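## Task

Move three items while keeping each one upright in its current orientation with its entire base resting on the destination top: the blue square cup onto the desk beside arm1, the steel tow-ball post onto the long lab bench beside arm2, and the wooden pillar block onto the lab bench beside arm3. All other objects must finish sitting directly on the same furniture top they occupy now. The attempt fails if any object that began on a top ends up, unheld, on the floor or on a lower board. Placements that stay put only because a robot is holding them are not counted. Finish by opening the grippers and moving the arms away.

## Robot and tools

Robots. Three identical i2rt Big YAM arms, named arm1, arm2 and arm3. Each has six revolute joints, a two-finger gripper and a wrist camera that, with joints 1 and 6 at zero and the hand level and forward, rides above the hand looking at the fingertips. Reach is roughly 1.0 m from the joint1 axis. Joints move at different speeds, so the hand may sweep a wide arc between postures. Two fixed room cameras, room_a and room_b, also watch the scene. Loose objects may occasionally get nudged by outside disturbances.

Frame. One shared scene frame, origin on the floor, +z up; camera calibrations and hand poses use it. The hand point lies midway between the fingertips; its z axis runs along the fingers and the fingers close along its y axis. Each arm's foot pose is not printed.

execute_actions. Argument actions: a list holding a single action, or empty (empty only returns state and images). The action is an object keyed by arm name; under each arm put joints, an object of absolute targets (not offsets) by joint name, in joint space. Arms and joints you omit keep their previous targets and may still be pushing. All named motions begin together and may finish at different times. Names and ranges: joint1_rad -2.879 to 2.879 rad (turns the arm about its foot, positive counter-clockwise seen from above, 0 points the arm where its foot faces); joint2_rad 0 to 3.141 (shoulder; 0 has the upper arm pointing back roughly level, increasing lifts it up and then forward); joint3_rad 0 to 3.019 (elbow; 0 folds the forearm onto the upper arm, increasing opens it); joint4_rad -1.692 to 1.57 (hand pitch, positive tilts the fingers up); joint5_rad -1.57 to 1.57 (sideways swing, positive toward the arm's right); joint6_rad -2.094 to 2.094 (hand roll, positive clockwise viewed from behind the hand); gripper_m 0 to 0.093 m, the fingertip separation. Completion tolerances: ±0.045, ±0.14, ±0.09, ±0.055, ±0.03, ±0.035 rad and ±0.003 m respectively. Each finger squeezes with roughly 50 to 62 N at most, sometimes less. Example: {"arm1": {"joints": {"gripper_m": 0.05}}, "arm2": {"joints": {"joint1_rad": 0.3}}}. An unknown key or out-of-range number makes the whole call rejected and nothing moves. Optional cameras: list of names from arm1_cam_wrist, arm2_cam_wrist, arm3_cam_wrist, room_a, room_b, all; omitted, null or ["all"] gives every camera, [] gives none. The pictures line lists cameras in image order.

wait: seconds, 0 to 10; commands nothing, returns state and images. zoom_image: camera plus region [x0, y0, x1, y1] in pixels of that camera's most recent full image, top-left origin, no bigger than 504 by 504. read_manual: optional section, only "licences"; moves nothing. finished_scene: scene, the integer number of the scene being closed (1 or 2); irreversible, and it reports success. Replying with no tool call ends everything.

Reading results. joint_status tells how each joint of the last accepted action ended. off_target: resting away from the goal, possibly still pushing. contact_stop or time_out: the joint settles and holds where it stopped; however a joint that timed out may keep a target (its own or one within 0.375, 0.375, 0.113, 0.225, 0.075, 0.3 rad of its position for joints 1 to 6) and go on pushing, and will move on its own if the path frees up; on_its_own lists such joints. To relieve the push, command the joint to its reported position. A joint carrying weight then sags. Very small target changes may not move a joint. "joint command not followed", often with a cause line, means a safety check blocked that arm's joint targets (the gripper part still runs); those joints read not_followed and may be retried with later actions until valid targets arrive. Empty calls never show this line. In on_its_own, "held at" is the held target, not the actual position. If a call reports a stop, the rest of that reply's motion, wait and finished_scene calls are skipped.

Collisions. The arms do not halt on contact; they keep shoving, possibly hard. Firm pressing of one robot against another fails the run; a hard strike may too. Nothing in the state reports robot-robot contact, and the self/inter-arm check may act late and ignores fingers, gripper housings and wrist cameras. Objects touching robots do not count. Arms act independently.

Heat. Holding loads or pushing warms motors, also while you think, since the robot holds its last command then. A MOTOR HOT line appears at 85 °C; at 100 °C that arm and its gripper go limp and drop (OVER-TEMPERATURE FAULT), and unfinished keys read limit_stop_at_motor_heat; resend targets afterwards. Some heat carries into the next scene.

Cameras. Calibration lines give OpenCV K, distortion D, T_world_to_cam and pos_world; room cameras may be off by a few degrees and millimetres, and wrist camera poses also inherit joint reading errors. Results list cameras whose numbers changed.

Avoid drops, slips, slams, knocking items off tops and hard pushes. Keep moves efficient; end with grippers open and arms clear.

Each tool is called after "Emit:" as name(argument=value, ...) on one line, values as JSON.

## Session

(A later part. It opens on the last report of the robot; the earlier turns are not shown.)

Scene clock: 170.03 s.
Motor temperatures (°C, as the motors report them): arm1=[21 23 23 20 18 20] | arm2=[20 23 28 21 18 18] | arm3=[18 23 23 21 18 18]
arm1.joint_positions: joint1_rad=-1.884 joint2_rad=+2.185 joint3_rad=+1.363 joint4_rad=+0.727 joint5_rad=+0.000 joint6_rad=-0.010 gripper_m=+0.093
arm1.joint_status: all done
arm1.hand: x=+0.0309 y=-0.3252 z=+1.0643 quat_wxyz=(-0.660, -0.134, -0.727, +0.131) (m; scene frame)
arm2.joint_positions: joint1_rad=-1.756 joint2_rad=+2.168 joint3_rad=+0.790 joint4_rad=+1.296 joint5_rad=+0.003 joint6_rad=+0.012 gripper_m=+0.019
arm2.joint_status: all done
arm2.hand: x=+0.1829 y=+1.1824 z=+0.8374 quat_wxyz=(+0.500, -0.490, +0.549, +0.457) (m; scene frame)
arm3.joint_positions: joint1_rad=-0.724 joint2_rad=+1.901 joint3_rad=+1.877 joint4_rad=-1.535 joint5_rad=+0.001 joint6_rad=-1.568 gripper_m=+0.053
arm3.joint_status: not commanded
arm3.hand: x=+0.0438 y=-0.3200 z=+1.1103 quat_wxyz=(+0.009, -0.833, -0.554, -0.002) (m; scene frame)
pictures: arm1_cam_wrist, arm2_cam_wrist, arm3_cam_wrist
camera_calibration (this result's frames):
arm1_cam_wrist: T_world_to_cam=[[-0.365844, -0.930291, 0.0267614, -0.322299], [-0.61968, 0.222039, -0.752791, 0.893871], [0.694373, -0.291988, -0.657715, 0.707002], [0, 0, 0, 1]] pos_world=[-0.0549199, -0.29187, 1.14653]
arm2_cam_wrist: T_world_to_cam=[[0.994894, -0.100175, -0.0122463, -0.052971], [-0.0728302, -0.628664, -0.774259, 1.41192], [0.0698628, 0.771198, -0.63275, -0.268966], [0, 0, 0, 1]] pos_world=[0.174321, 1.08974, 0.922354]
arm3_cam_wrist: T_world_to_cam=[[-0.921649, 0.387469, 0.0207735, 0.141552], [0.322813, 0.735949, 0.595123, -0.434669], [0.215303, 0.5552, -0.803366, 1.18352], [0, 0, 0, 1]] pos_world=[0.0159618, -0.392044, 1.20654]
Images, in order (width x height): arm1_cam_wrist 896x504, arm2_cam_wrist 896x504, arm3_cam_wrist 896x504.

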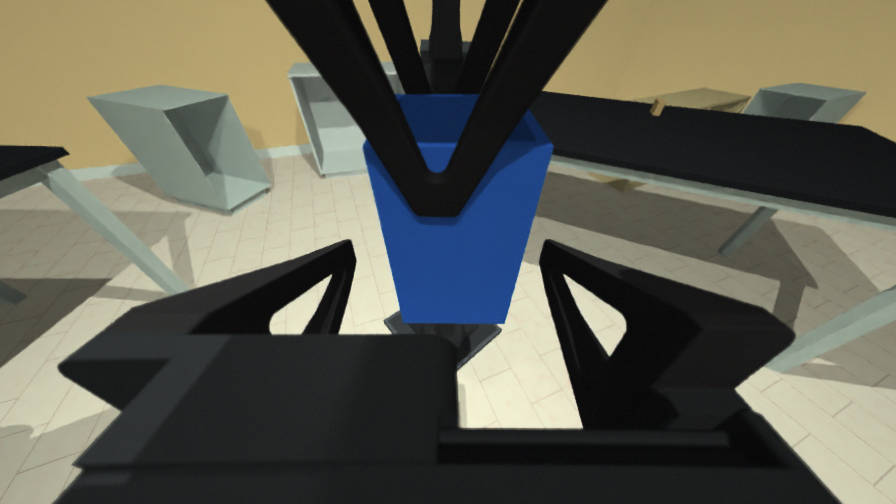

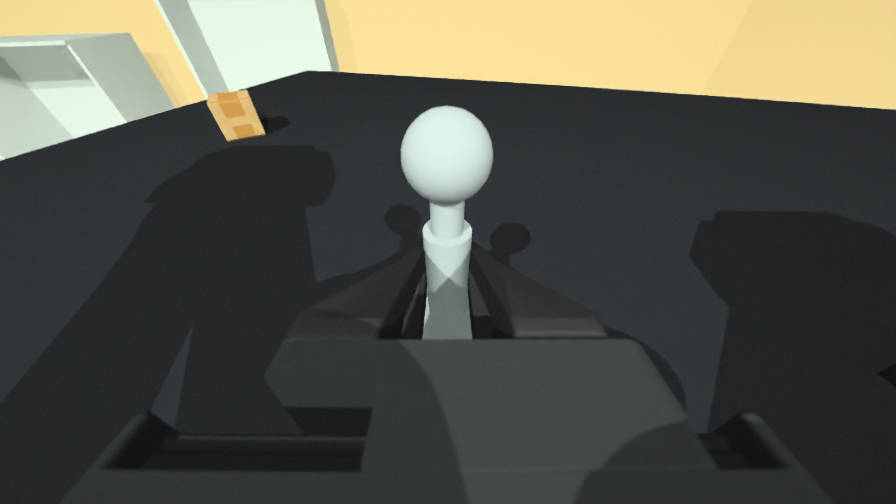

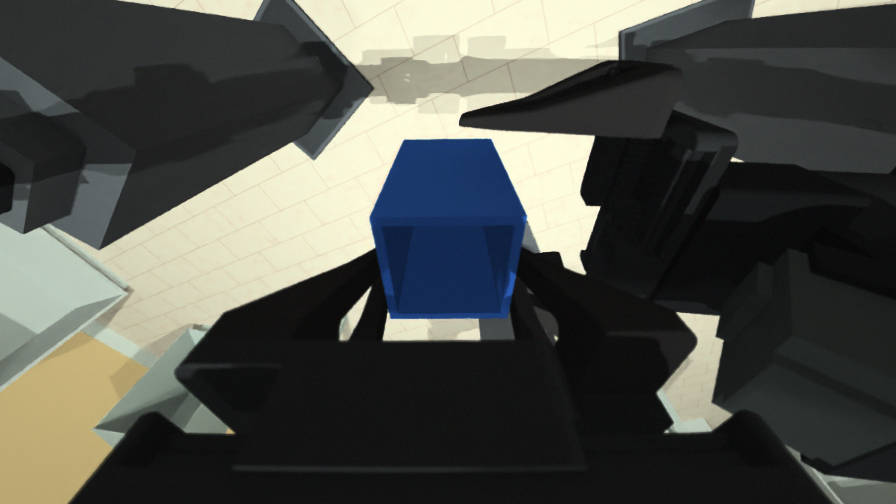

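Emit:
execute_actions(actions=[{"arm1":{"joints":{"joint1_rad":-1.897,"joint3_rad":1.44,"joint4_rad":0.675}},"arm2":{"joints":{"joint2_rad":2.185,"joint4_rad":1.37}}}], cameras=[])

Emit:
execute_actions(actions=[{"arm1":{"joints":{"gripper_m":0.03}}}], cameras=["arm1_cam_wrist","arm3_cam_wrist","arm2_cam_wrist"])

Scene clock: 176.53 s.
Motor temperatures (°C, as the motors report them): arm1=[21 24 23 20 18 20] | arm2=[20 23 27 21 18 18] | arm3=[18 23 23 21 18 18]
arm1.joint_positions: joint1_rad=-1.889 joint2_rad=+2.185 joint3_rad=+1.403 joint4_rad=+0.696 joint5_rad=+0.000 joint6_rad=-0.010 gripper_m=+0.093
arm1.joint_status: all done
arm1.hand: x=+0.0400 y=-0.3328 z=+1.0772 quat_wxyz=(-0.663, -0.135, -0.724, +0.133) (m; scene frame)
arm2.joint_positions: joint1_rad=-1.756 joint2_rad=+2.202 joint3_rad=+0.790 joint4_rad=+1.318 joint5_rad=+0.003 joint6_rad=+0.012 gripper_m=+0.019
arm2.joint_status: all done
arm2.hand: x=+0.1825 y=+1.1785 z=+0.8225 quat_wxyz=(+0.496, -0.493, +0.552, +0.454) (m; scene frame)
arm3.joint_positions: joint1_rad=-0.724 joint2_rad=+1.901 joint3_rad=+1.877 joint4_rad=-1.535 joint5_rad=+0.001 joint6_rad=-1.568 gripper_m=+0.053
arm3.joint_status: not commanded
arm3.hand: x=+0.0438 y=-0.3200 z=+1.1103 quat_wxyz=(+0.009, -0.833, -0.554, -0.002) (m; scene frame)
pictures: none
No camera images: the call's "cameras" was empty. Leave "cameras" out to get every camera's image.

Scene clock: 177.17 s.
Motor temperatures (°C, as the motors report them): arm1=[21 24 23 20 18 20] | arm2=[20 23 27 21 18 18] | arm3=[18 23 23 21 18 18]
arm1.joint_positions: joint1_rad=-1.889 joint2_rad=+2.185 joint3_rad=+1.403 joint4_rad=+0.695 joint5_rad=-0.001 joint6_rad=-0.010 gripper_m=+0.053
arm1.joint_status: gripper_m off_target (ended at +0.053, target +0.030)
arm1.hand: x=+0.0401 y=-0.3327 z=+1.0770 quat_wxyz=(-0.663, -0.135, -0.724, +0.132) (m; scene frame)
arm2.joint_positions: joint1_rad=-1.756 joint2_rad=+2.202 joint3_rad=+0.790 joint4_rad=+1.318 joint5_rad=+0.003 joint6_rad=+0.012 gripper_m=+0.019
arm2.joint_status: not commanded
arm2.hand: x=+0.1825 y=+1.1785 z=+0.8225 quat_wxyz=(+0.496, -0.493, +0.552, +0.454) (m; scene frame)
arm3.joint_positions: joint1_rad=-0.724 joint2_rad=+1.901 joint3_rad=+1.877 joint4_rad=-1.535 joint5_rad=+0.000 joint6_rad=-1.568 gripper_m=+0.053
arm3.joint_status: not commanded
arm3.hand: x=+0.0436 y=-0.3203 z=+1.1103 quat_wxyz=(+0.009, -0.833, -0.554, -0.002) (m; scene frame)
pictures: arm1_cam_wrist, arm2_cam_wrist, arm3_cam_wrist
camera_calibration (this result's frames):
arm1_cam_wrist: T_world_to_cam=[[-0.369604, -0.928816, 0.0263339, -0.325116], [-0.613074, 0.222469, -0.758055, 0.916324], [0.698235, -0.296325, -0.651659, 0.698711], [0, 0, 0, 1]] pos_world=[-0.0462543, -0.29878, 1.15851]
arm2_cam_wrist: T_world_to_cam=[[0.99488, -0.100322, -0.0122234, -0.052996], [-0.0737804, -0.638314, -0.766232, 1.40281], [0.0690674, 0.763211, -0.642447, -0.2578], [0, 0, 0, 1]] pos_world=[0.17403, 1.08687, 0.908611]
arm3_cam_wrist: T_world_to_cam=[[-0.921942, 0.386771, 0.0207611, 0.141356], [0.322411, 0.736616, 0.594515, -0.433472], [0.214648, 0.554802, -0.803817, 1.18413], [0, 0, 0, 1]] pos_world=[0.015907, -0.392328, 1.2066]
Images, in order (width x height): arm1_cam_wrist 896x504, arm2_cam_wrist 896x504, arm3_cam_wrist 896x504.

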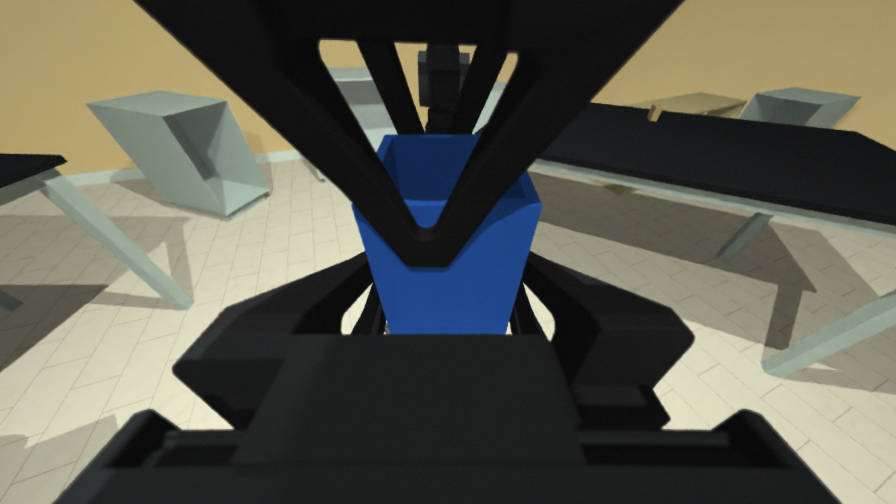

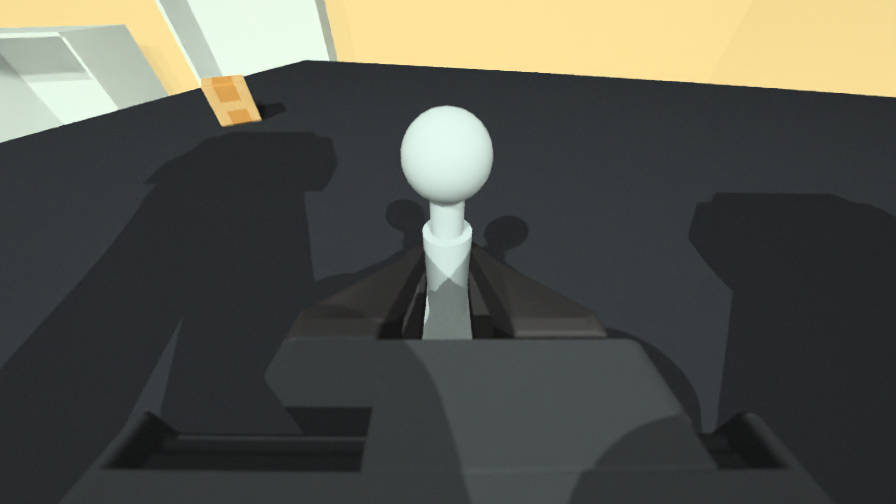

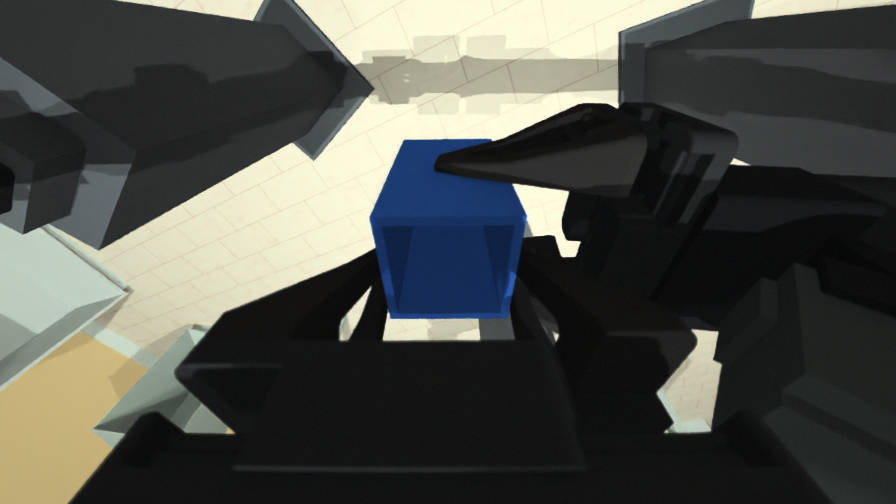

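Emit:
execute_actions(actions=[{"arm3":{"joints":{"gripper_m":0.066}},"arm2":{"joints":{"joint2_rad":2.215,"joint4_rad":1.4}}}], cameras=[])

Emit:
execute_actions(actions=[{"arm3":{"joints":{"joint3_rad":2.04,"joint4_rad":-1.69}}}], cameras=["arm1_cam_wrist"])

Scene clock: 181.23 s.
Motor temperatures (°C, as the motors report them): arm1=[21 24 24 20 18 20] | arm2=[20 23 27 21 18 18] | arm3=[18 23 23 21 18 18]
arm1.joint_positions: joint1_rad=-1.889 joint2_rad=+2.185 joint3_rad=+1.403 joint4_rad=+0.691 joint5_rad=-0.001 joint6_rad=-0.010 gripper_m=+0.053
arm1.joint_status: not commanded
arm1.hand: x=+0.0400 y=-0.3326 z=+1.0762 quat_wxyz=(-0.662, -0.135, -0.726, +0.132) (m; scene frame)
arm2.joint_positions: joint1_rad=-1.756 joint2_rad=+2.229 joint3_rad=+0.790 joint4_rad=+1.348 joint5_rad=+0.003 joint6_rad=+0.012 gripper_m=+0.019
arm2.joint_status: all done
arm2.hand: x=+0.1822 y=+1.1755 z=+0.8143 quat_wxyz=(+0.497, -0.492, +0.551, +0.455) (m; scene frame)
arm3.joint_positions: joint1_rad=-0.724 joint2_rad=+1.901 joint3_rad=+1.877 joint4_rad=-1.535 joint5_rad=+0.000 joint6_rad=-1.568 gripper_m=+0.066
arm3.joint_status: all done
arm3.hand: x=+0.0436 y=-0.3203 z=+1.1103 quat_wxyz=(+0.009, -0.833, -0.554, -0.002) (m; scene frame)
pictures: none
No camera images: the call's "cameras" was empty. Leave "cameras" out to get every camera's image.

Scene clock: 182.30 s.
Motor temperatures (°C, as the motors report them): arm1=[21 24 24 20 18 20] | arm2=[20 23 26 21 18 18] | arm3=[18 23 23 21 18 18]
arm1.joint_positions: joint1_rad=-1.889 joint2_rad=+2.187 joint3_rad=+1.413 joint4_rad=+0.690 joint5_rad=-0.001 joint6_rad=-0.009 gripper_m=+0.053
arm1.joint_status: not commanded
arm1.hand: x=+0.0426 y=-0.3337 z=+1.0801 quat_wxyz=(-0.665, -0.135, -0.723, +0.132) (m; scene frame)
arm2.joint_positions: joint1_rad=-1.756 joint2_rad=+2.229 joint3_rad=+0.790 joint4_rad=+1.348 joint5_rad=+0.003 joint6_rad=+0.012 gripper_m=+0.019
arm2.joint_status: not commanded
arm2.hand: x=+0.1822 y=+1.1755 z=+0.8143 quat_wxyz=(+0.497, -0.492, +0.551, +0.455) (m; scene frame)
arm3.joint_positions: joint1_rad=-0.724 joint2_rad=+1.906 joint3_rad=+2.009 joint4_rad=-1.673 joint5_rad=+0.000 joint6_rad=-1.568 gripper_m=+0.066
arm3.joint_status: all done
joint sent to its limit — the command would take arm3.joint4_rad past its lower limit, so that joint was sent only as far as its limit.
arm3.hand: x=+0.0462 y=-0.3220 z=+1.1582 quat_wxyz=(+0.005, -0.833, -0.554, -0.005) (m; scene frame)
pictures: arm1_cam_wrist
camera_calibration (this result's frames):
arm1_cam_wrist: T_world_to_cam=[[-0.36976, -0.928775, 0.0255885, -0.324372], [-0.609892, 0.221847, -0.7608, 0.923089], [0.700935, -0.29692, -0.648482, 0.694908], [0, 0, 0, 1]] pos_world=[-0.044041, -0.299721, 1.16122]
Images, in order (width x height): arm1_cam_wrist 896x504.

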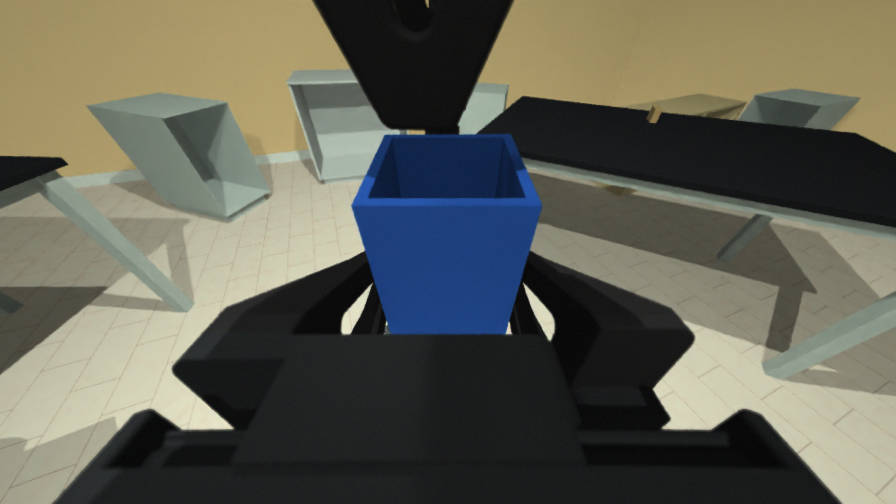

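Emit:
execute_actions(actions=[{"arm1":{"joints":{"joint2_rad":1.75,"joint3_rad":0.66,"joint4_rad":1.02}},"arm2":{"joints":{"joint2_rad":2.245,"joint4_rad":1.43}}}], cameras=["arm2_cam_wrist"])

Scene clock: 191.73 s.
Motor temperatures (°C, as the motors report them): arm1=[21 24 23 20 18 20] | arm2=[20 23 26 21 18 18] | arm3=[18 23 23 21 18 18]
arm1.joint_positions: joint1_rad=-1.889 joint2_rad=+1.785 joint3_rad=+0.860 joint4_rad=+0.972 joint5_rad=-0.001 joint6_rad=-0.014 gripper_m=+0.053
arm1.joint_status: joint3_rad time_out (moved -0.553 of -0.753); the others done
arm1.on_its_own: joint3_rad reads +0.860 and still pushes toward +0.743 since a time_out
arm1.hand: x=-0.1154 y=-0.2702 z=+1.1590 quat_wxyz=(-0.709, -0.125, -0.679, +0.143) (m; scene frame)
arm2.joint_positions: joint1_rad=-1.756 joint2_rad=+2.246 joint3_rad=+0.790 joint4_rad=+1.387 joint5_rad=+0.003 joint6_rad=+0.012 gripper_m=+0.019
arm2.joint_status: all done
arm2.hand: x=+0.1820 y=+1.1738 z=+0.8138 quat_wxyz=(+0.503, -0.487, +0.546, +0.460) (m; scene frame)
arm3.joint_positions: joint1_rad=-0.722 joint2_rad=+1.980 joint3_rad=+2.128 joint4_rad=-1.406 joint5_rad=+0.002 joint6_rad=-1.572 gripper_m=+0.066
arm3.joint_status: not commanded
arm3.hand: x=-0.0442 y=-0.2856 z=+1.1725 quat_wxyz=(+0.134, -0.820, -0.550, +0.081) (m; scene frame)
pictures: arm2_cam_wrist
camera_calibration (this result's frames):
arm2_cam_wrist: T_world_to_cam=[[0.994909, -0.100033, -0.0122667, -0.053415], [-0.0718993, -0.619211, -0.781926, 1.38314], [0.0706227, 0.778827, -0.623251, -0.293984], [0, 0, 0, 1]] pos_world=[0.173352, 1.08007, 0.897632]
Images, in order (width x height): arm2_cam_wrist 896x504.

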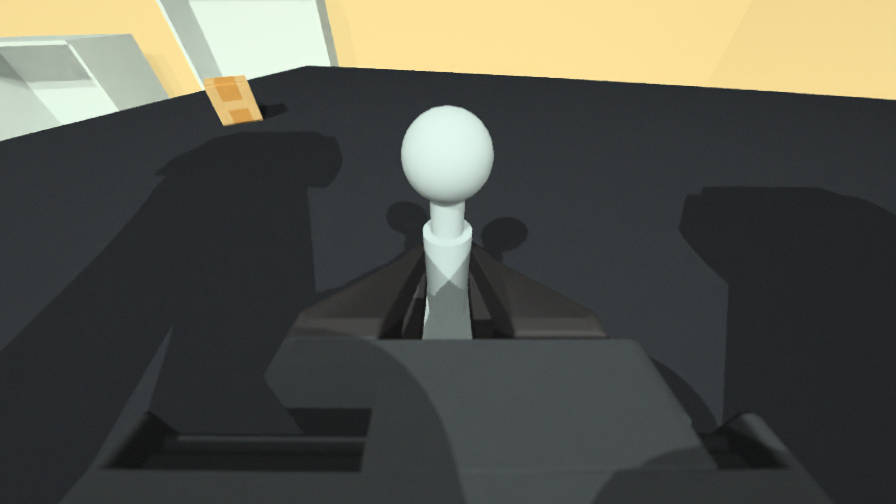

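The cup hooked arm3's finger; ease the pull.

Emit:
execute_actions(actions=[{"arm1":{"joints":{"joint2_rad":1.785,"joint3_rad":0.87,"joint4_rad":0.972}},"arm3":{"joints":{"joint2_rad":1.98,"joint3_rad":2.14,"joint4_rad":-1.38}},"arm2":{"joints":{"gripper_m":0.07}}}])

Scene clock: 195.27 s.
Motor temperatures (°C, as the motors report them): arm1=[21 24 23 20 18 20] | arm2=[20 23 26 21 18 18] | arm3=[18 24 23 22 18 18]
arm1.joint_positions: joint1_rad=-1.889 joint2_rad=+1.794 joint3_rad=+0.873 joint4_rad=+0.972 joint5_rad=-0.001 joint6_rad=-0.011 gripper_m=+0.053
arm1.joint_status: all done
arm1.hand: x=-0.1111 y=-0.2719 z=+1.1599 quat_wxyz=(-0.711, -0.126, -0.677, +0.142) (m; scene frame)
arm2.joint_positions: joint1_rad=-1.756 joint2_rad=+2.246 joint3_rad=+0.795 joint4_rad=+1.400 joint5_rad=+0.003 joint6_rad=+0.012 gripper_m=+0.070
arm2.joint_status: all done
arm2.hand: x=+0.1822 y=+1.1759 z=+0.8184 quat_wxyz=(+0.508, -0.483, +0.541, +0.465) (m; scene frame)
arm3.joint_positions: joint1_rad=-0.722 joint2_rad=+1.980 joint3_rad=+2.138 joint4_rad=-1.393 joint5_rad=+0.002 joint6_rad=-1.572 gripper_m=+0.066
arm3.joint_status: all done
arm3.hand: x=-0.0489 y=-0.2839 z=+1.1784 quat_wxyz=(+0.144, -0.819, -0.549, +0.088) (m; scene frame)
pictures: arm1_cam_wrist, arm2_cam_wrist, arm3_cam_wrist, room_a, room_b
camera_calibration (this result's frames):
arm1_cam_wrist: T_world_to_cam=[[-0.372988, -0.927432, 0.0273638, -0.327903], [-0.510747, 0.180608, -0.840546, 0.968558], [0.774608, -0.32749, -0.541048, 0.748002], [0, 0, 0, 1]] pos_world=[-0.207025, -0.234075, 1.2278]
arm2_cam_wrist: T_world_to_cam=[[0.994929, -0.0998236, -0.0122936, -0.0535854], [-0.0705153, -0.60516, -0.792975, 1.38036], [0.071718, 0.789821, -0.60913, -0.317473], [0, 0, 0, 1]] pos_world=[0.173419, 1.08074, 0.900552]
arm3_cam_wrist: T_world_to_cam=[[-0.870972, 0.355122, 0.339553, -0.34161], [0.490588, 0.666579, 0.561245, -0.443398], [-0.0270286, 0.655409, -0.75479, 1.1975], [0, 0, 0, 1]] pos_world=[-0.0476398, -0.367981, 1.26871]
Images, in order (width x height): arm1_cam_wrist 896x504, arm2_cam_wrist 896x504, arm3_cam_wrist 896x504, room_a 896x504, room_b 896x504.

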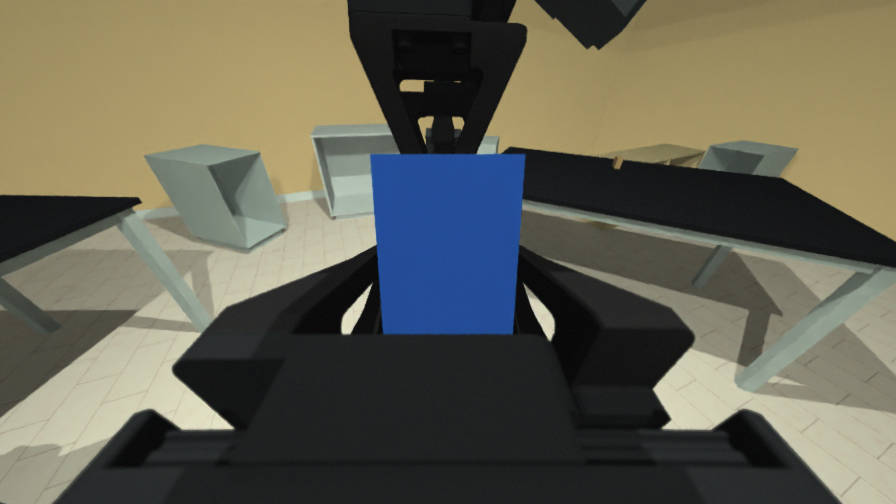

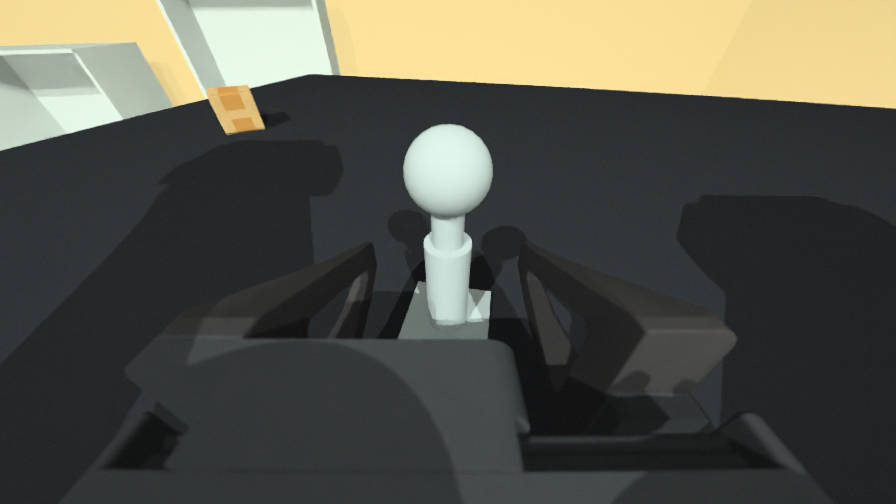

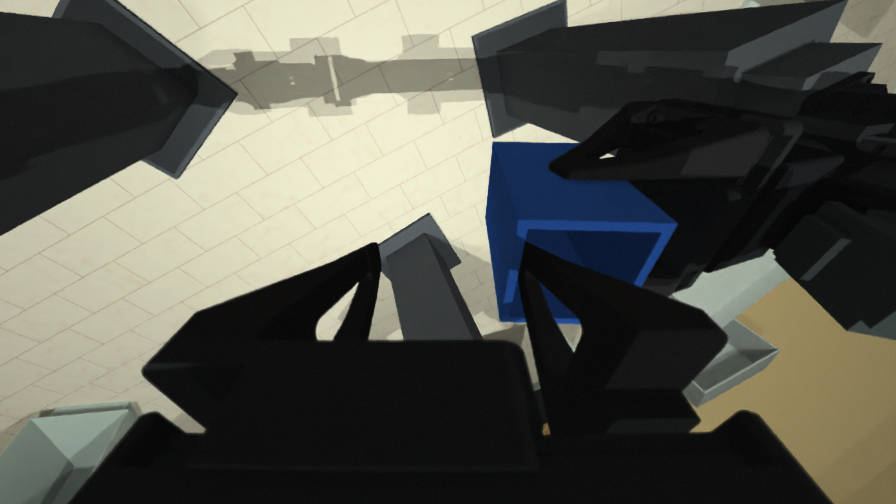

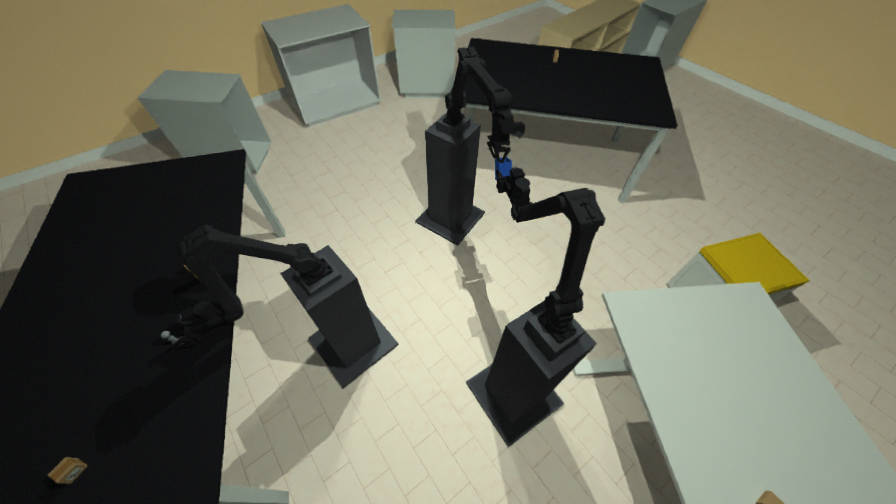

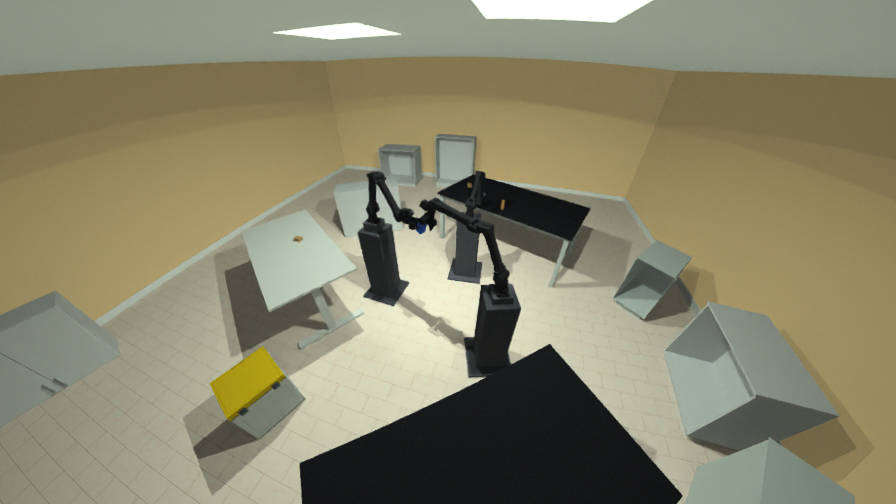

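Emit:
execute_actions(actions=[{"arm1":{"joints":{"joint2_rad":1.87,"joint3_rad":1.0}},"arm3":{"joints":{"gripper_m":0.055}},"arm2":{"joints":{"joint2_rad":1.7,"gripper_m":0.093}}}], cameras=["arm1_cam_wrist","arm3_cam_wrist"])

Scene clock: 204.23 s.
Motor temperatures (°C, as the motors report them): arm1=[21 24 23 20 18 20] | arm2=[20 23 26 21 18 18] | arm3=[18 24 23 21 18 18]
arm1.joint_positions: joint1_rad=-1.889 joint2_rad=+1.867 joint3_rad=+0.959 joint4_rad=+0.972 joint5_rad=-0.001 joint6_rad=-0.010 gripper_m=+0.053
arm1.joint_status: all done
arm1.hand: x=-0.0841 y=-0.2828 z=+1.1542 quat_wxyz=(-0.716, -0.125, -0.672, +0.143) (m; scene frame)
arm2.joint_positions: joint1_rad=-1.756 joint2_rad=+1.693 joint3_rad=+0.795 joint4_rad=+1.414 joint5_rad=+0.003 joint6_rad=+0.012 gripper_m=+0.093
arm2.joint_status: all done
arm2.hand: x=+0.1809 y=+1.1609 z=+1.1476 quat_wxyz=(+0.637, -0.335, +0.376, +0.584) (m; scene frame)
arm3.joint_positions: joint1_rad=-0.722 joint2_rad=+1.980 joint3_rad=+2.138 joint4_rad=-1.391 joint5_rad=+0.002 joint6_rad=-1.572 gripper_m=+0.055
arm3.joint_status: all done
arm3.hand: x=-0.0493 y=-0.2837 z=+1.1786 quat_wxyz=(+0.145, -0.818, -0.549, +0.088) (m; scene frame)
pictures: arm1_cam_wrist, arm3_cam_wrist
camera_calibration (this result's frames):
arm1_cam_wrist: T_world_to_cam=[[-0.373261, -0.927334, 0.0269849, -0.327332], [-0.500483, 0.176788, -0.847504, 0.987401], [0.781148, -0.329846, -0.530103, 0.707701], [0, 0, 0, 1]] pos_world=[-0.180823, -0.244674, 1.22081]
arm3_cam_wrist: T_world_to_cam=[[-0.870381, 0.354852, 0.341346, -0.344239], [0.491561, 0.666182, 0.560865, -0.443014], [-0.0283742, 0.655959, -0.754263, 1.19697], [0, 0, 0, 1]] pos_world=[-0.0478882, -0.367879, 1.2688]
Images, in order (width x height): arm1_cam_wrist 896x504, arm3_cam_wrist 896x504.

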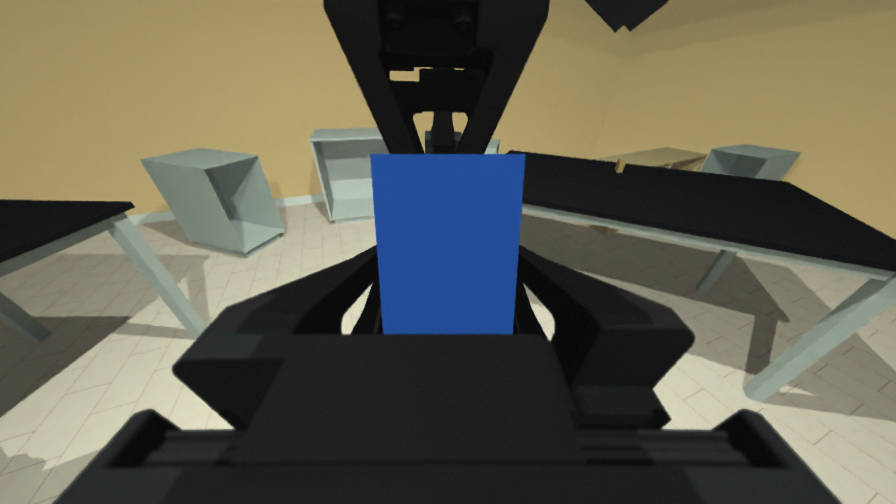

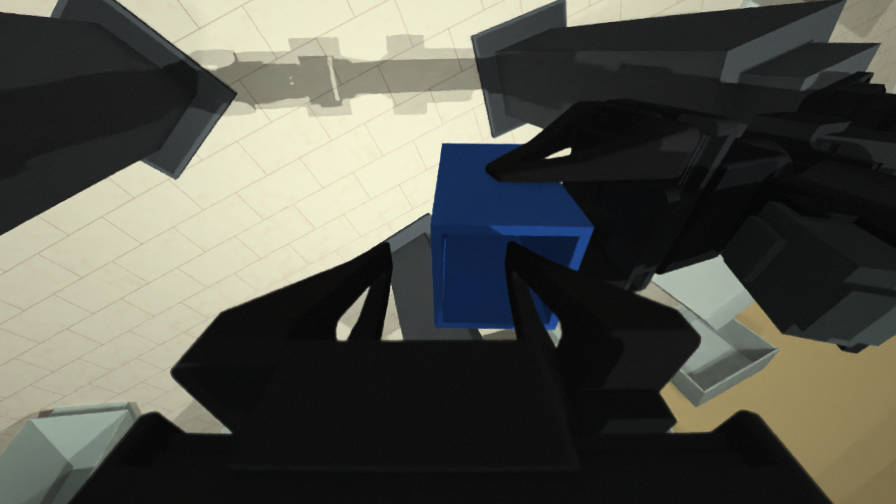

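Emit:
execute_actions(actions=[{"arm3":{"joints":{"gripper_m":0.0}},"arm2":{"joints":{"joint1_rad":-2.31,"joint2_rad":1.815,"joint3_rad":1.61,"joint4_rad":-1.32,"joint6_rad":0.71}}}], cameras=["arm2_cam_wrist","arm3_cam_wrist"])

Scene clock: 209.57 s.
Motor temperatures (°C, as the motors report them): arm1=[21 24 23 20 18 20] | arm2=[20 23 26 21 18 18] | arm3=[18 24 23 21 18 18]
arm1.joint_positions: joint1_rad=-1.889 joint2_rad=+1.867 joint3_rad=+0.959 joint4_rad=+0.972 joint5_rad=-0.002 joint6_rad=-0.008 gripper_m=+0.053
arm1.joint_status: not commanded
arm1.hand: x=-0.0841 y=-0.2827 z=+1.1545 quat_wxyz=(-0.716, -0.126, -0.672, +0.142) (m; scene frame)
arm2.joint_positions: joint1_rad=-2.314 joint2_rad=+1.819 joint3_rad=+1.566 joint4_rad=-1.304 joint5_rad=+0.001 joint6_rad=+0.695 gripper_m=+0.093
arm2.joint_status: all done
arm2.hand: x=+0.4607 y=+1.0146 z=+0.9666 quat_wxyz=(+0.005, -0.109, +0.994, +0.005) (m; scene frame)
arm3.joint_positions: joint1_rad=-0.722 joint2_rad=+1.978 joint3_rad=+2.136 joint4_rad=-1.401 joint5_rad=+0.002 joint6_rad=-1.571 gripper_m=+0.003
arm3.joint_status: gripper_m off_target (ended at +0.003, target +0.000)
arm3.hand: x=-0.0468 y=-0.2847 z=+1.1777 quat_wxyz=(+0.141, -0.819, -0.549, +0.085) (m; scene frame)
pictures: arm2_cam_wrist, arm3_cam_wrist
camera_calibration (this result's frames):
arm2_cam_wrist: T_world_to_cam=[[0.217736, -0.975957, -0.00991047, 0.899799], [-0.808946, -0.186138, 0.557636, 0.0293765], [-0.546074, -0.1134, -0.830026, 1.29475], [0, 0, 0, 1]] pos_world=[0.534875, 1.03046, 1.06721]
arm3_cam_wrist: T_world_to_cam=[[-0.873245, 0.356995, 0.331659, -0.329505], [0.486841, 0.668106, 0.56269, -0.444894], [-0.0207053, 0.652831, -0.75722, 1.2], [0, 0, 0, 1]] pos_world=[-0.0462994, -0.368531, 1.26829]
Images, in order (width x height): arm2_cam_wrist 896x504, arm3_cam_wrist 896x504.

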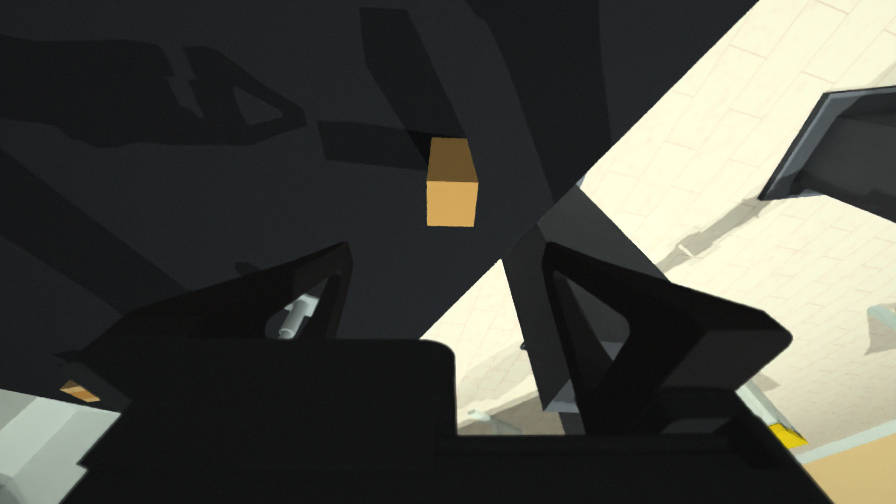

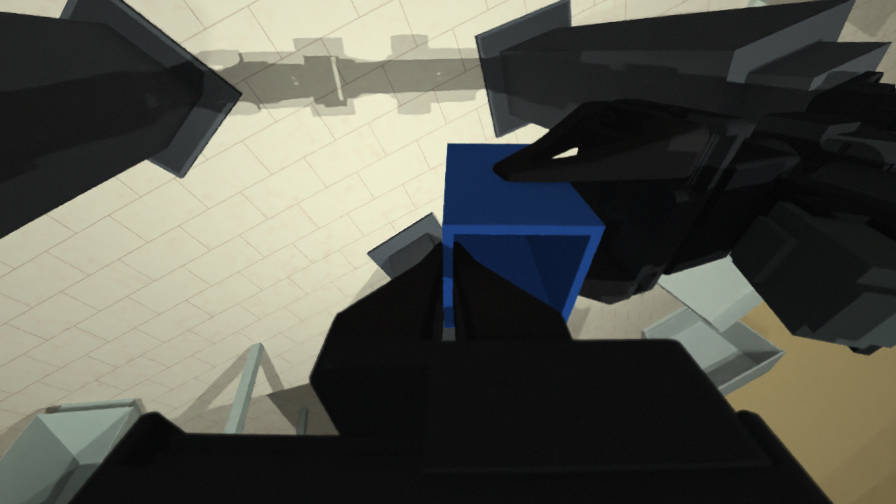

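Emit:
execute_actions(actions=[{"arm1":{"joints":{"gripper_m":0.093}},"arm2":{"joints":{"joint2_rad":1.9,"joint3_rad":1.455,"joint4_rad":-1.095,"gripper_m":0.07}}}], cameras=["arm2_cam_wrist"])

Emit:
execute_actions(actions=[{"arm1":{"joints":{"joint2_rad":1.8,"joint3_rad":1.05,"joint4_rad":0.6}}}], cameras=[])

Emit:
execute_actions(actions=[{"arm1":{"joints":{"joint2_rad":1.73,"joint3_rad":1.11,"joint4_rad":0.3}}}], cameras=[])

Emit:
execute_actions(actions=[{"arm1":{"joints":{"joint2_rad":1.67,"joint3_rad":1.19,"joint4_rad":0.05}}}], cameras=["arm1_cam_wrist","arm3_cam_wrist"])

Scene clock: 222.93 s.
Motor temperatures (°C, as the motors report them): arm1=[21 24 24 20 18 20] | arm2=[20 23 28 21 18 18] | arm3=[18 24 24 21 18 18]
arm1.joint_positions: joint1_rad=-1.889 joint2_rad=+1.867 joint3_rad=+0.962 joint4_rad=+0.972 joint5_rad=-0.002 joint6_rad=-0.008 gripper_m=+0.093
arm1.joint_status: all done
arm1.hand: x=-0.0835 y=-0.2829 z=+1.1556 quat_wxyz=(-0.717, -0.126, -0.671, +0.142) (m; scene frame)
arm2.joint_positions: joint1_rad=-2.314 joint2_rad=+1.914 joint3_rad=+1.452 joint4_rad=-1.113 joint5_rad=+0.001 joint6_rad=+0.695 gripper_m=+0.070
arm2.joint_status: all done
arm2.hand: x=+0.4608 y=+1.0148 z=+0.8750 quat_wxyz=(-0.001, -0.109, +0.994, -0.002) (m; scene frame)
arm3.joint_positions: joint1_rad=-0.722 joint2_rad=+1.978 joint3_rad=+2.136 joint4_rad=-1.395 joint5_rad=+0.001 joint6_rad=-1.571 gripper_m=+0.003
arm3.joint_status: not commanded
arm3.hand: x=-0.0481 y=-0.2843 z=+1.1782 quat_wxyz=(+0.143, -0.819, -0.549, +0.087) (m; scene frame)
pictures: arm2_cam_wrist
camera_calibration (this result's frames):
arm2_cam_wrist: T_world_to_cam=[[0.217692, -0.976015, 0.00205981, 0.888615], [-0.802518, -0.177793, 0.569522, 0.0587489], [-0.555496, -0.125633, -0.821974, 1.22848], [0, 0, 0, 1]] pos_world=[0.53612, 1.03209, 0.974493]
Images, in order (width x height): arm2_cam_wrist 896x504.

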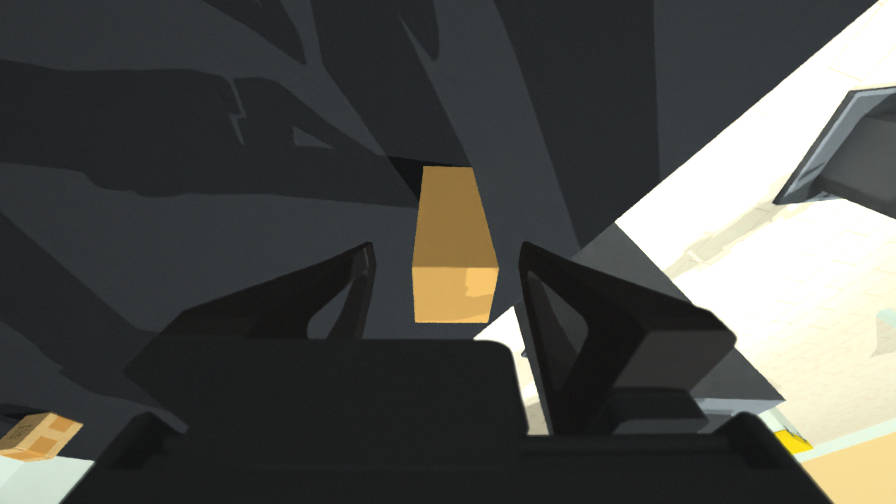

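Scene clock: 224.00 s.
Motor temperatures (°C, as the motors report them): arm1=[21 24 24 20 18 20] | arm2=[20 23 28 21 18 18] | arm3=[18 24 24 21 18 18]
arm1.joint_positions: joint1_rad=-1.889 joint2_rad=+1.783 joint3_rad=+1.022 joint4_rad=+0.621 joint5_rad=-0.002 joint6_rad=-0.008 gripper_m=+0.093
arm1.joint_status: all done
arm1.hand: x=-0.0746 y=-0.2865 z=+1.1555 quat_wxyz=(-0.644, -0.139, -0.742, +0.128) (m; scene frame)
arm2.joint_positions: joint1_rad=-2.314 joint2_rad=+1.914 joint3_rad=+1.452 joint4_rad=-1.113 joint5_rad=+0.001 joint6_rad=+0.695 gripper_m=+0.070
arm2.joint_status: not commanded
arm2.hand: x=+0.4608 y=+1.0148 z=+0.8750 quat_wxyz=(-0.001, -0.109, +0.994, -0.002) (m; scene frame)
arm3.joint_positions: joint1_rad=-0.722 joint2_rad=+1.978 joint3_rad=+2.136 joint4_rad=-1.395 joint5_rad=+0.001 joint6_rad=-1.571 gripper_m=+0.003
arm3.joint_status: not commanded
arm3.hand: x=-0.0481 y=-0.2843 z=+1.1782 quat_wxyz=(+0.143, -0.819, -0.549, +0.087) (m; scene frame)
pictures: none
No camera images: the call's "cameras" was empty. Leave "cameras" out to get every camera's image.

Scene clock: 225.00 s.
Motor temperatures (°C, as the motors report them): arm1=[21 24 24 20 18 20] | arm2=[20 23 28 21 18 18] | arm3=[18 24 24 21 18 18]
arm1.joint_positions: joint1_rad=-1.889 joint2_rad=+1.716 joint3_rad=+1.075 joint4_rad=+0.320 joint5_rad=-0.002 joint6_rad=-0.008 gripper_m=+0.093
arm1.joint_status: all done
arm1.hand: x=-0.0791 y=-0.2847 z=+1.1566 quat_wxyz=(-0.575, -0.150, -0.797, +0.114) (m; scene frame)
arm2.joint_positions: joint1_rad=-2.314 joint2_rad=+1.914 joint3_rad=+1.452 joint4_rad=-1.113 joint5_rad=+0.001 joint6_rad=+0.695 gripper_m=+0.070
arm2.joint_status: not commanded
arm2.hand: x=+0.4608 y=+1.0148 z=+0.8750 quat_wxyz=(-0.001, -0.109, +0.994, -0.002) (m; scene frame)
arm3.joint_positions: joint1_rad=-0.722 joint2_rad=+1.978 joint3_rad=+2.136 joint4_rad=-1.395 joint5_rad=+0.001 joint6_rad=-1.571 gripper_m=+0.003
arm3.joint_status: not commanded
arm3.hand: x=-0.0481 y=-0.2843 z=+1.1782 quat_wxyz=(+0.143, -0.819, -0.549, +0.087) (m; scene frame)
pictures: none
No camera images: the call's "cameras" was empty. Leave "cameras" out to get every camera's image.

Scene clock: 225.97 s.
Motor temperatures (°C, as the motors report them): arm1=[21 24 24 20 18 20] | arm2=[20 23 28 21 18 18] | arm3=[18 24 24 21 18 18]
arm1.joint_positions: joint1_rad=-1.889 joint2_rad=+1.655 joint3_rad=+1.154 joint4_rad=+0.071 joint5_rad=-0.002 joint6_rad=-0.008 gripper_m=+0.093
arm1.joint_status: all done
arm1.hand: x=-0.0823 y=-0.2833 z=+1.1831 quat_wxyz=(-0.530, -0.155, -0.827, +0.105) (m; scene frame)
arm2.joint_positions: joint1_rad=-2.314 joint2_rad=+1.914 joint3_rad=+1.452 joint4_rad=-1.113 joint5_rad=+0.001 joint6_rad=+0.695 gripper_m=+0.070
arm2.joint_status: not commanded
arm2.hand: x=+0.4608 y=+1.0148 z=+0.8750 quat_wxyz=(-0.001, -0.109, +0.994, -0.002) (m; scene frame)
arm3.joint_positions: joint1_rad=-0.722 joint2_rad=+1.978 joint3_rad=+2.136 joint4_rad=-1.395 joint5_rad=+0.001 joint6_rad=-1.571 gripper_m=+0.003
arm3.joint_status: not commanded
arm3.hand: x=-0.0481 y=-0.2843 z=+1.1782 quat_wxyz=(+0.143, -0.819, -0.549, +0.087) (m; scene frame)
pictures: arm1_cam_wrist, arm3_cam_wrist
camera_calibration (this result's frames):
arm1_cam_wrist: T_world_to_cam=[[-0.36334, -0.9314, 0.0218938, -0.322269], [-0.813305, 0.305633, -0.4951, 0.606698], [0.454445, -0.197696, -0.86856, 1.1324], [0, 0, 0, 1]] pos_world=[-0.138274, -0.261718, 1.29099]
arm3_cam_wrist: T_world_to_cam=[[-0.871502, 0.356204, 0.337051, -0.337406], [0.489758, 0.66716, 0.561279, -0.443303], [-0.0249371, 0.654229, -0.755885, 1.19865], [0, 0, 0, 1]] pos_world=[-0.0470483, -0.368256, 1.26858]
Images, in order (width x height): arm1_cam_wrist 896x504, arm3_cam_wrist 896x504.

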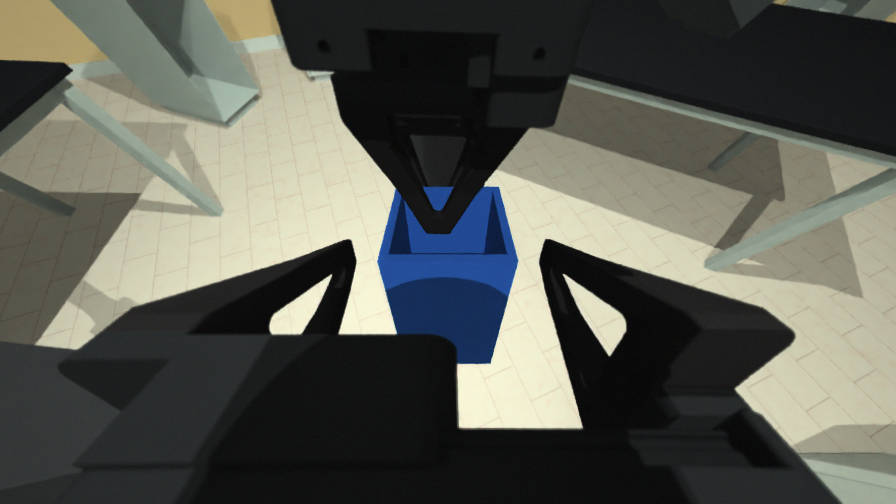

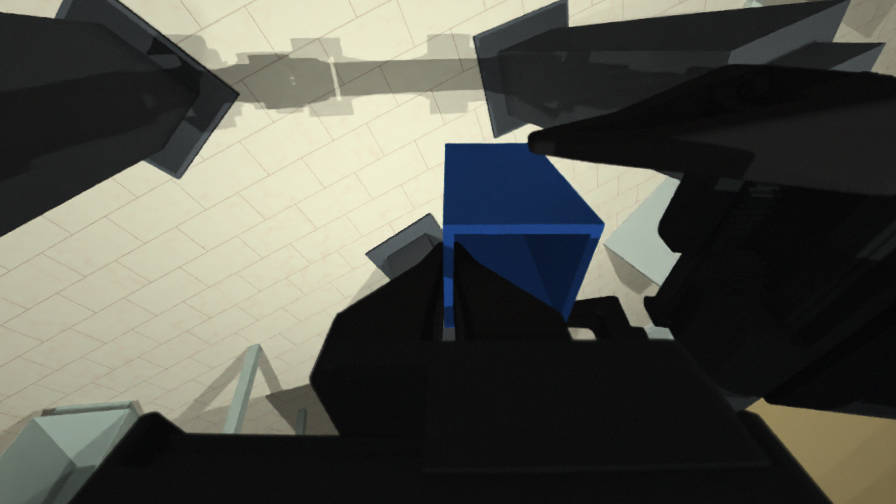

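Emit:
execute_actions(actions=[{"arm1":{"joints":{"joint2_rad":1.705}},"arm2":{"joints":{"gripper_m":0}}}], cameras=["arm1_cam_wrist","arm3_cam_wrist","arm2_cam_wrist"])

Scene clock: 228.77 s.
Motor temperatures (°C, as the motors report them): arm1=[21 24 24 20 18 20] | arm2=[20 23 28 21 18 18] | arm3=[18 24 24 21 18 18]
arm1.joint_positions: joint1_rad=-1.889 joint2_rad=+1.692 joint3_rad=+1.154 joint4_rad=+0.069 joint5_rad=-0.002 joint6_rad=-0.008 gripper_m=+0.093
arm1.joint_status: all done
arm1.hand: x=-0.0800 y=-0.2843 z=+1.1582 quat_wxyz=(-0.514, -0.157, -0.837, +0.102) (m; scene frame)
arm2.joint_positions: joint1_rad=-2.314 joint2_rad=+1.914 joint3_rad=+1.452 joint4_rad=-1.112 joint5_rad=+0.001 joint6_rad=+0.696 gripper_m=+0.034
arm2.joint_status: gripper_m off_target (ended at +0.034, target +0.000)
arm2.hand: x=+0.4608 y=+1.0150 z=+0.8750 quat_wxyz=(-0.001, -0.109, +0.994, -0.002) (m; scene frame)
arm3.joint_positions: joint1_rad=-0.722 joint2_rad=+1.978 joint3_rad=+2.136 joint4_rad=-1.395 joint5_rad=+0.001 joint6_rad=-1.571 gripper_m=+0.003
arm3.joint_status: not commanded
arm3.hand: x=-0.0481 y=-0.2843 z=+1.1782 quat_wxyz=(+0.143, -0.819, -0.549, +0.087) (m; scene frame)
pictures: arm1_cam_wrist, arm2_cam_wrist, arm3_cam_wrist
camera_calibration (this result's frames):
arm1_cam_wrist: T_world_to_cam=[[-0.362662, -0.931674, 0.0214582, -0.321347], [-0.830687, 0.312744, -0.460598, 0.557201], [0.422416, -0.184867, -0.88735, 1.13238], [0, 0, 0, 1]] pos_world=[-0.132016, -0.264312, 1.26836]
arm2_cam_wrist: T_world_to_cam=[[0.216946, -0.976183, 0.00128034, 0.889982], [-0.802748, -0.177655, 0.56924, 0.0590462], [-0.555454, -0.124522, -0.822171, 1.22757], [0, 0, 0, 1]] pos_world=[0.536179, 1.03213, 0.974519]
arm3_cam_wrist: T_world_to_cam=[[-0.871502, 0.356204, 0.337051, -0.337406], [0.489758, 0.66716, 0.561279, -0.443303], [-0.0249371, 0.654229, -0.755885, 1.19865], [0, 0, 0, 1]] pos_world=[-0.0470483, -0.368256, 1.26858]
Images, in order (width x height): arm1_cam_wrist 896x504, arm2_cam_wrist 896x504, arm3_cam_wrist 896x504.

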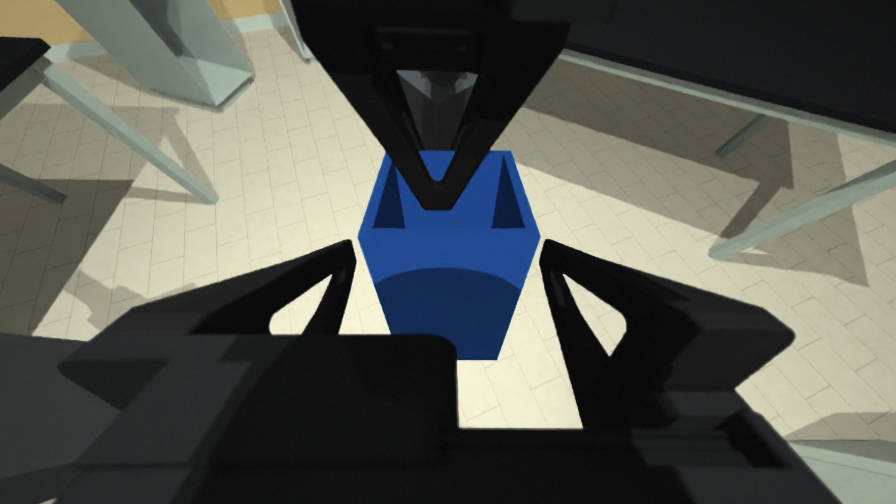

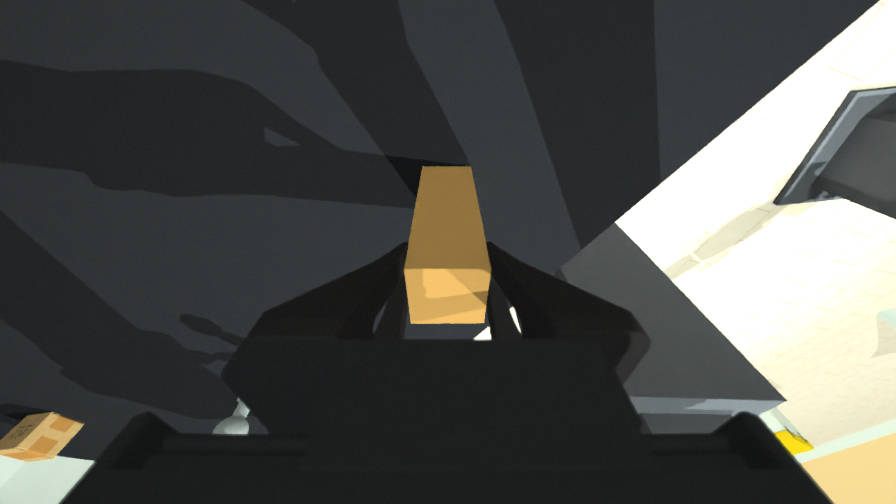

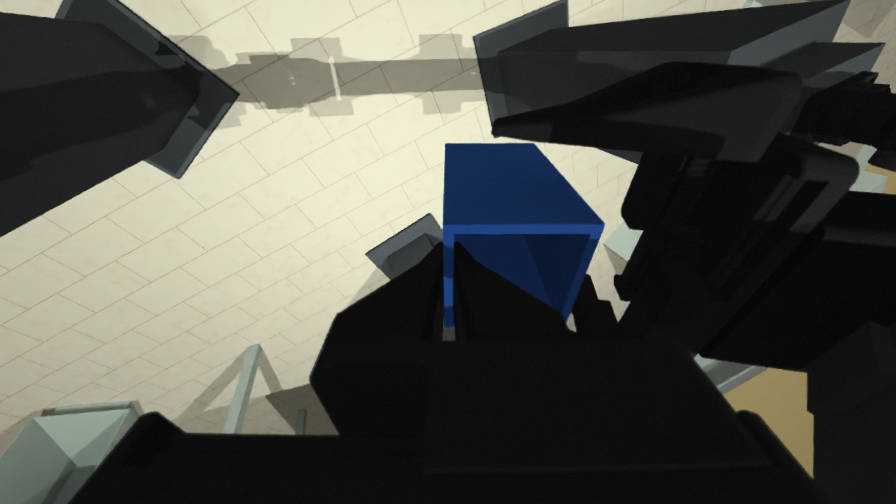

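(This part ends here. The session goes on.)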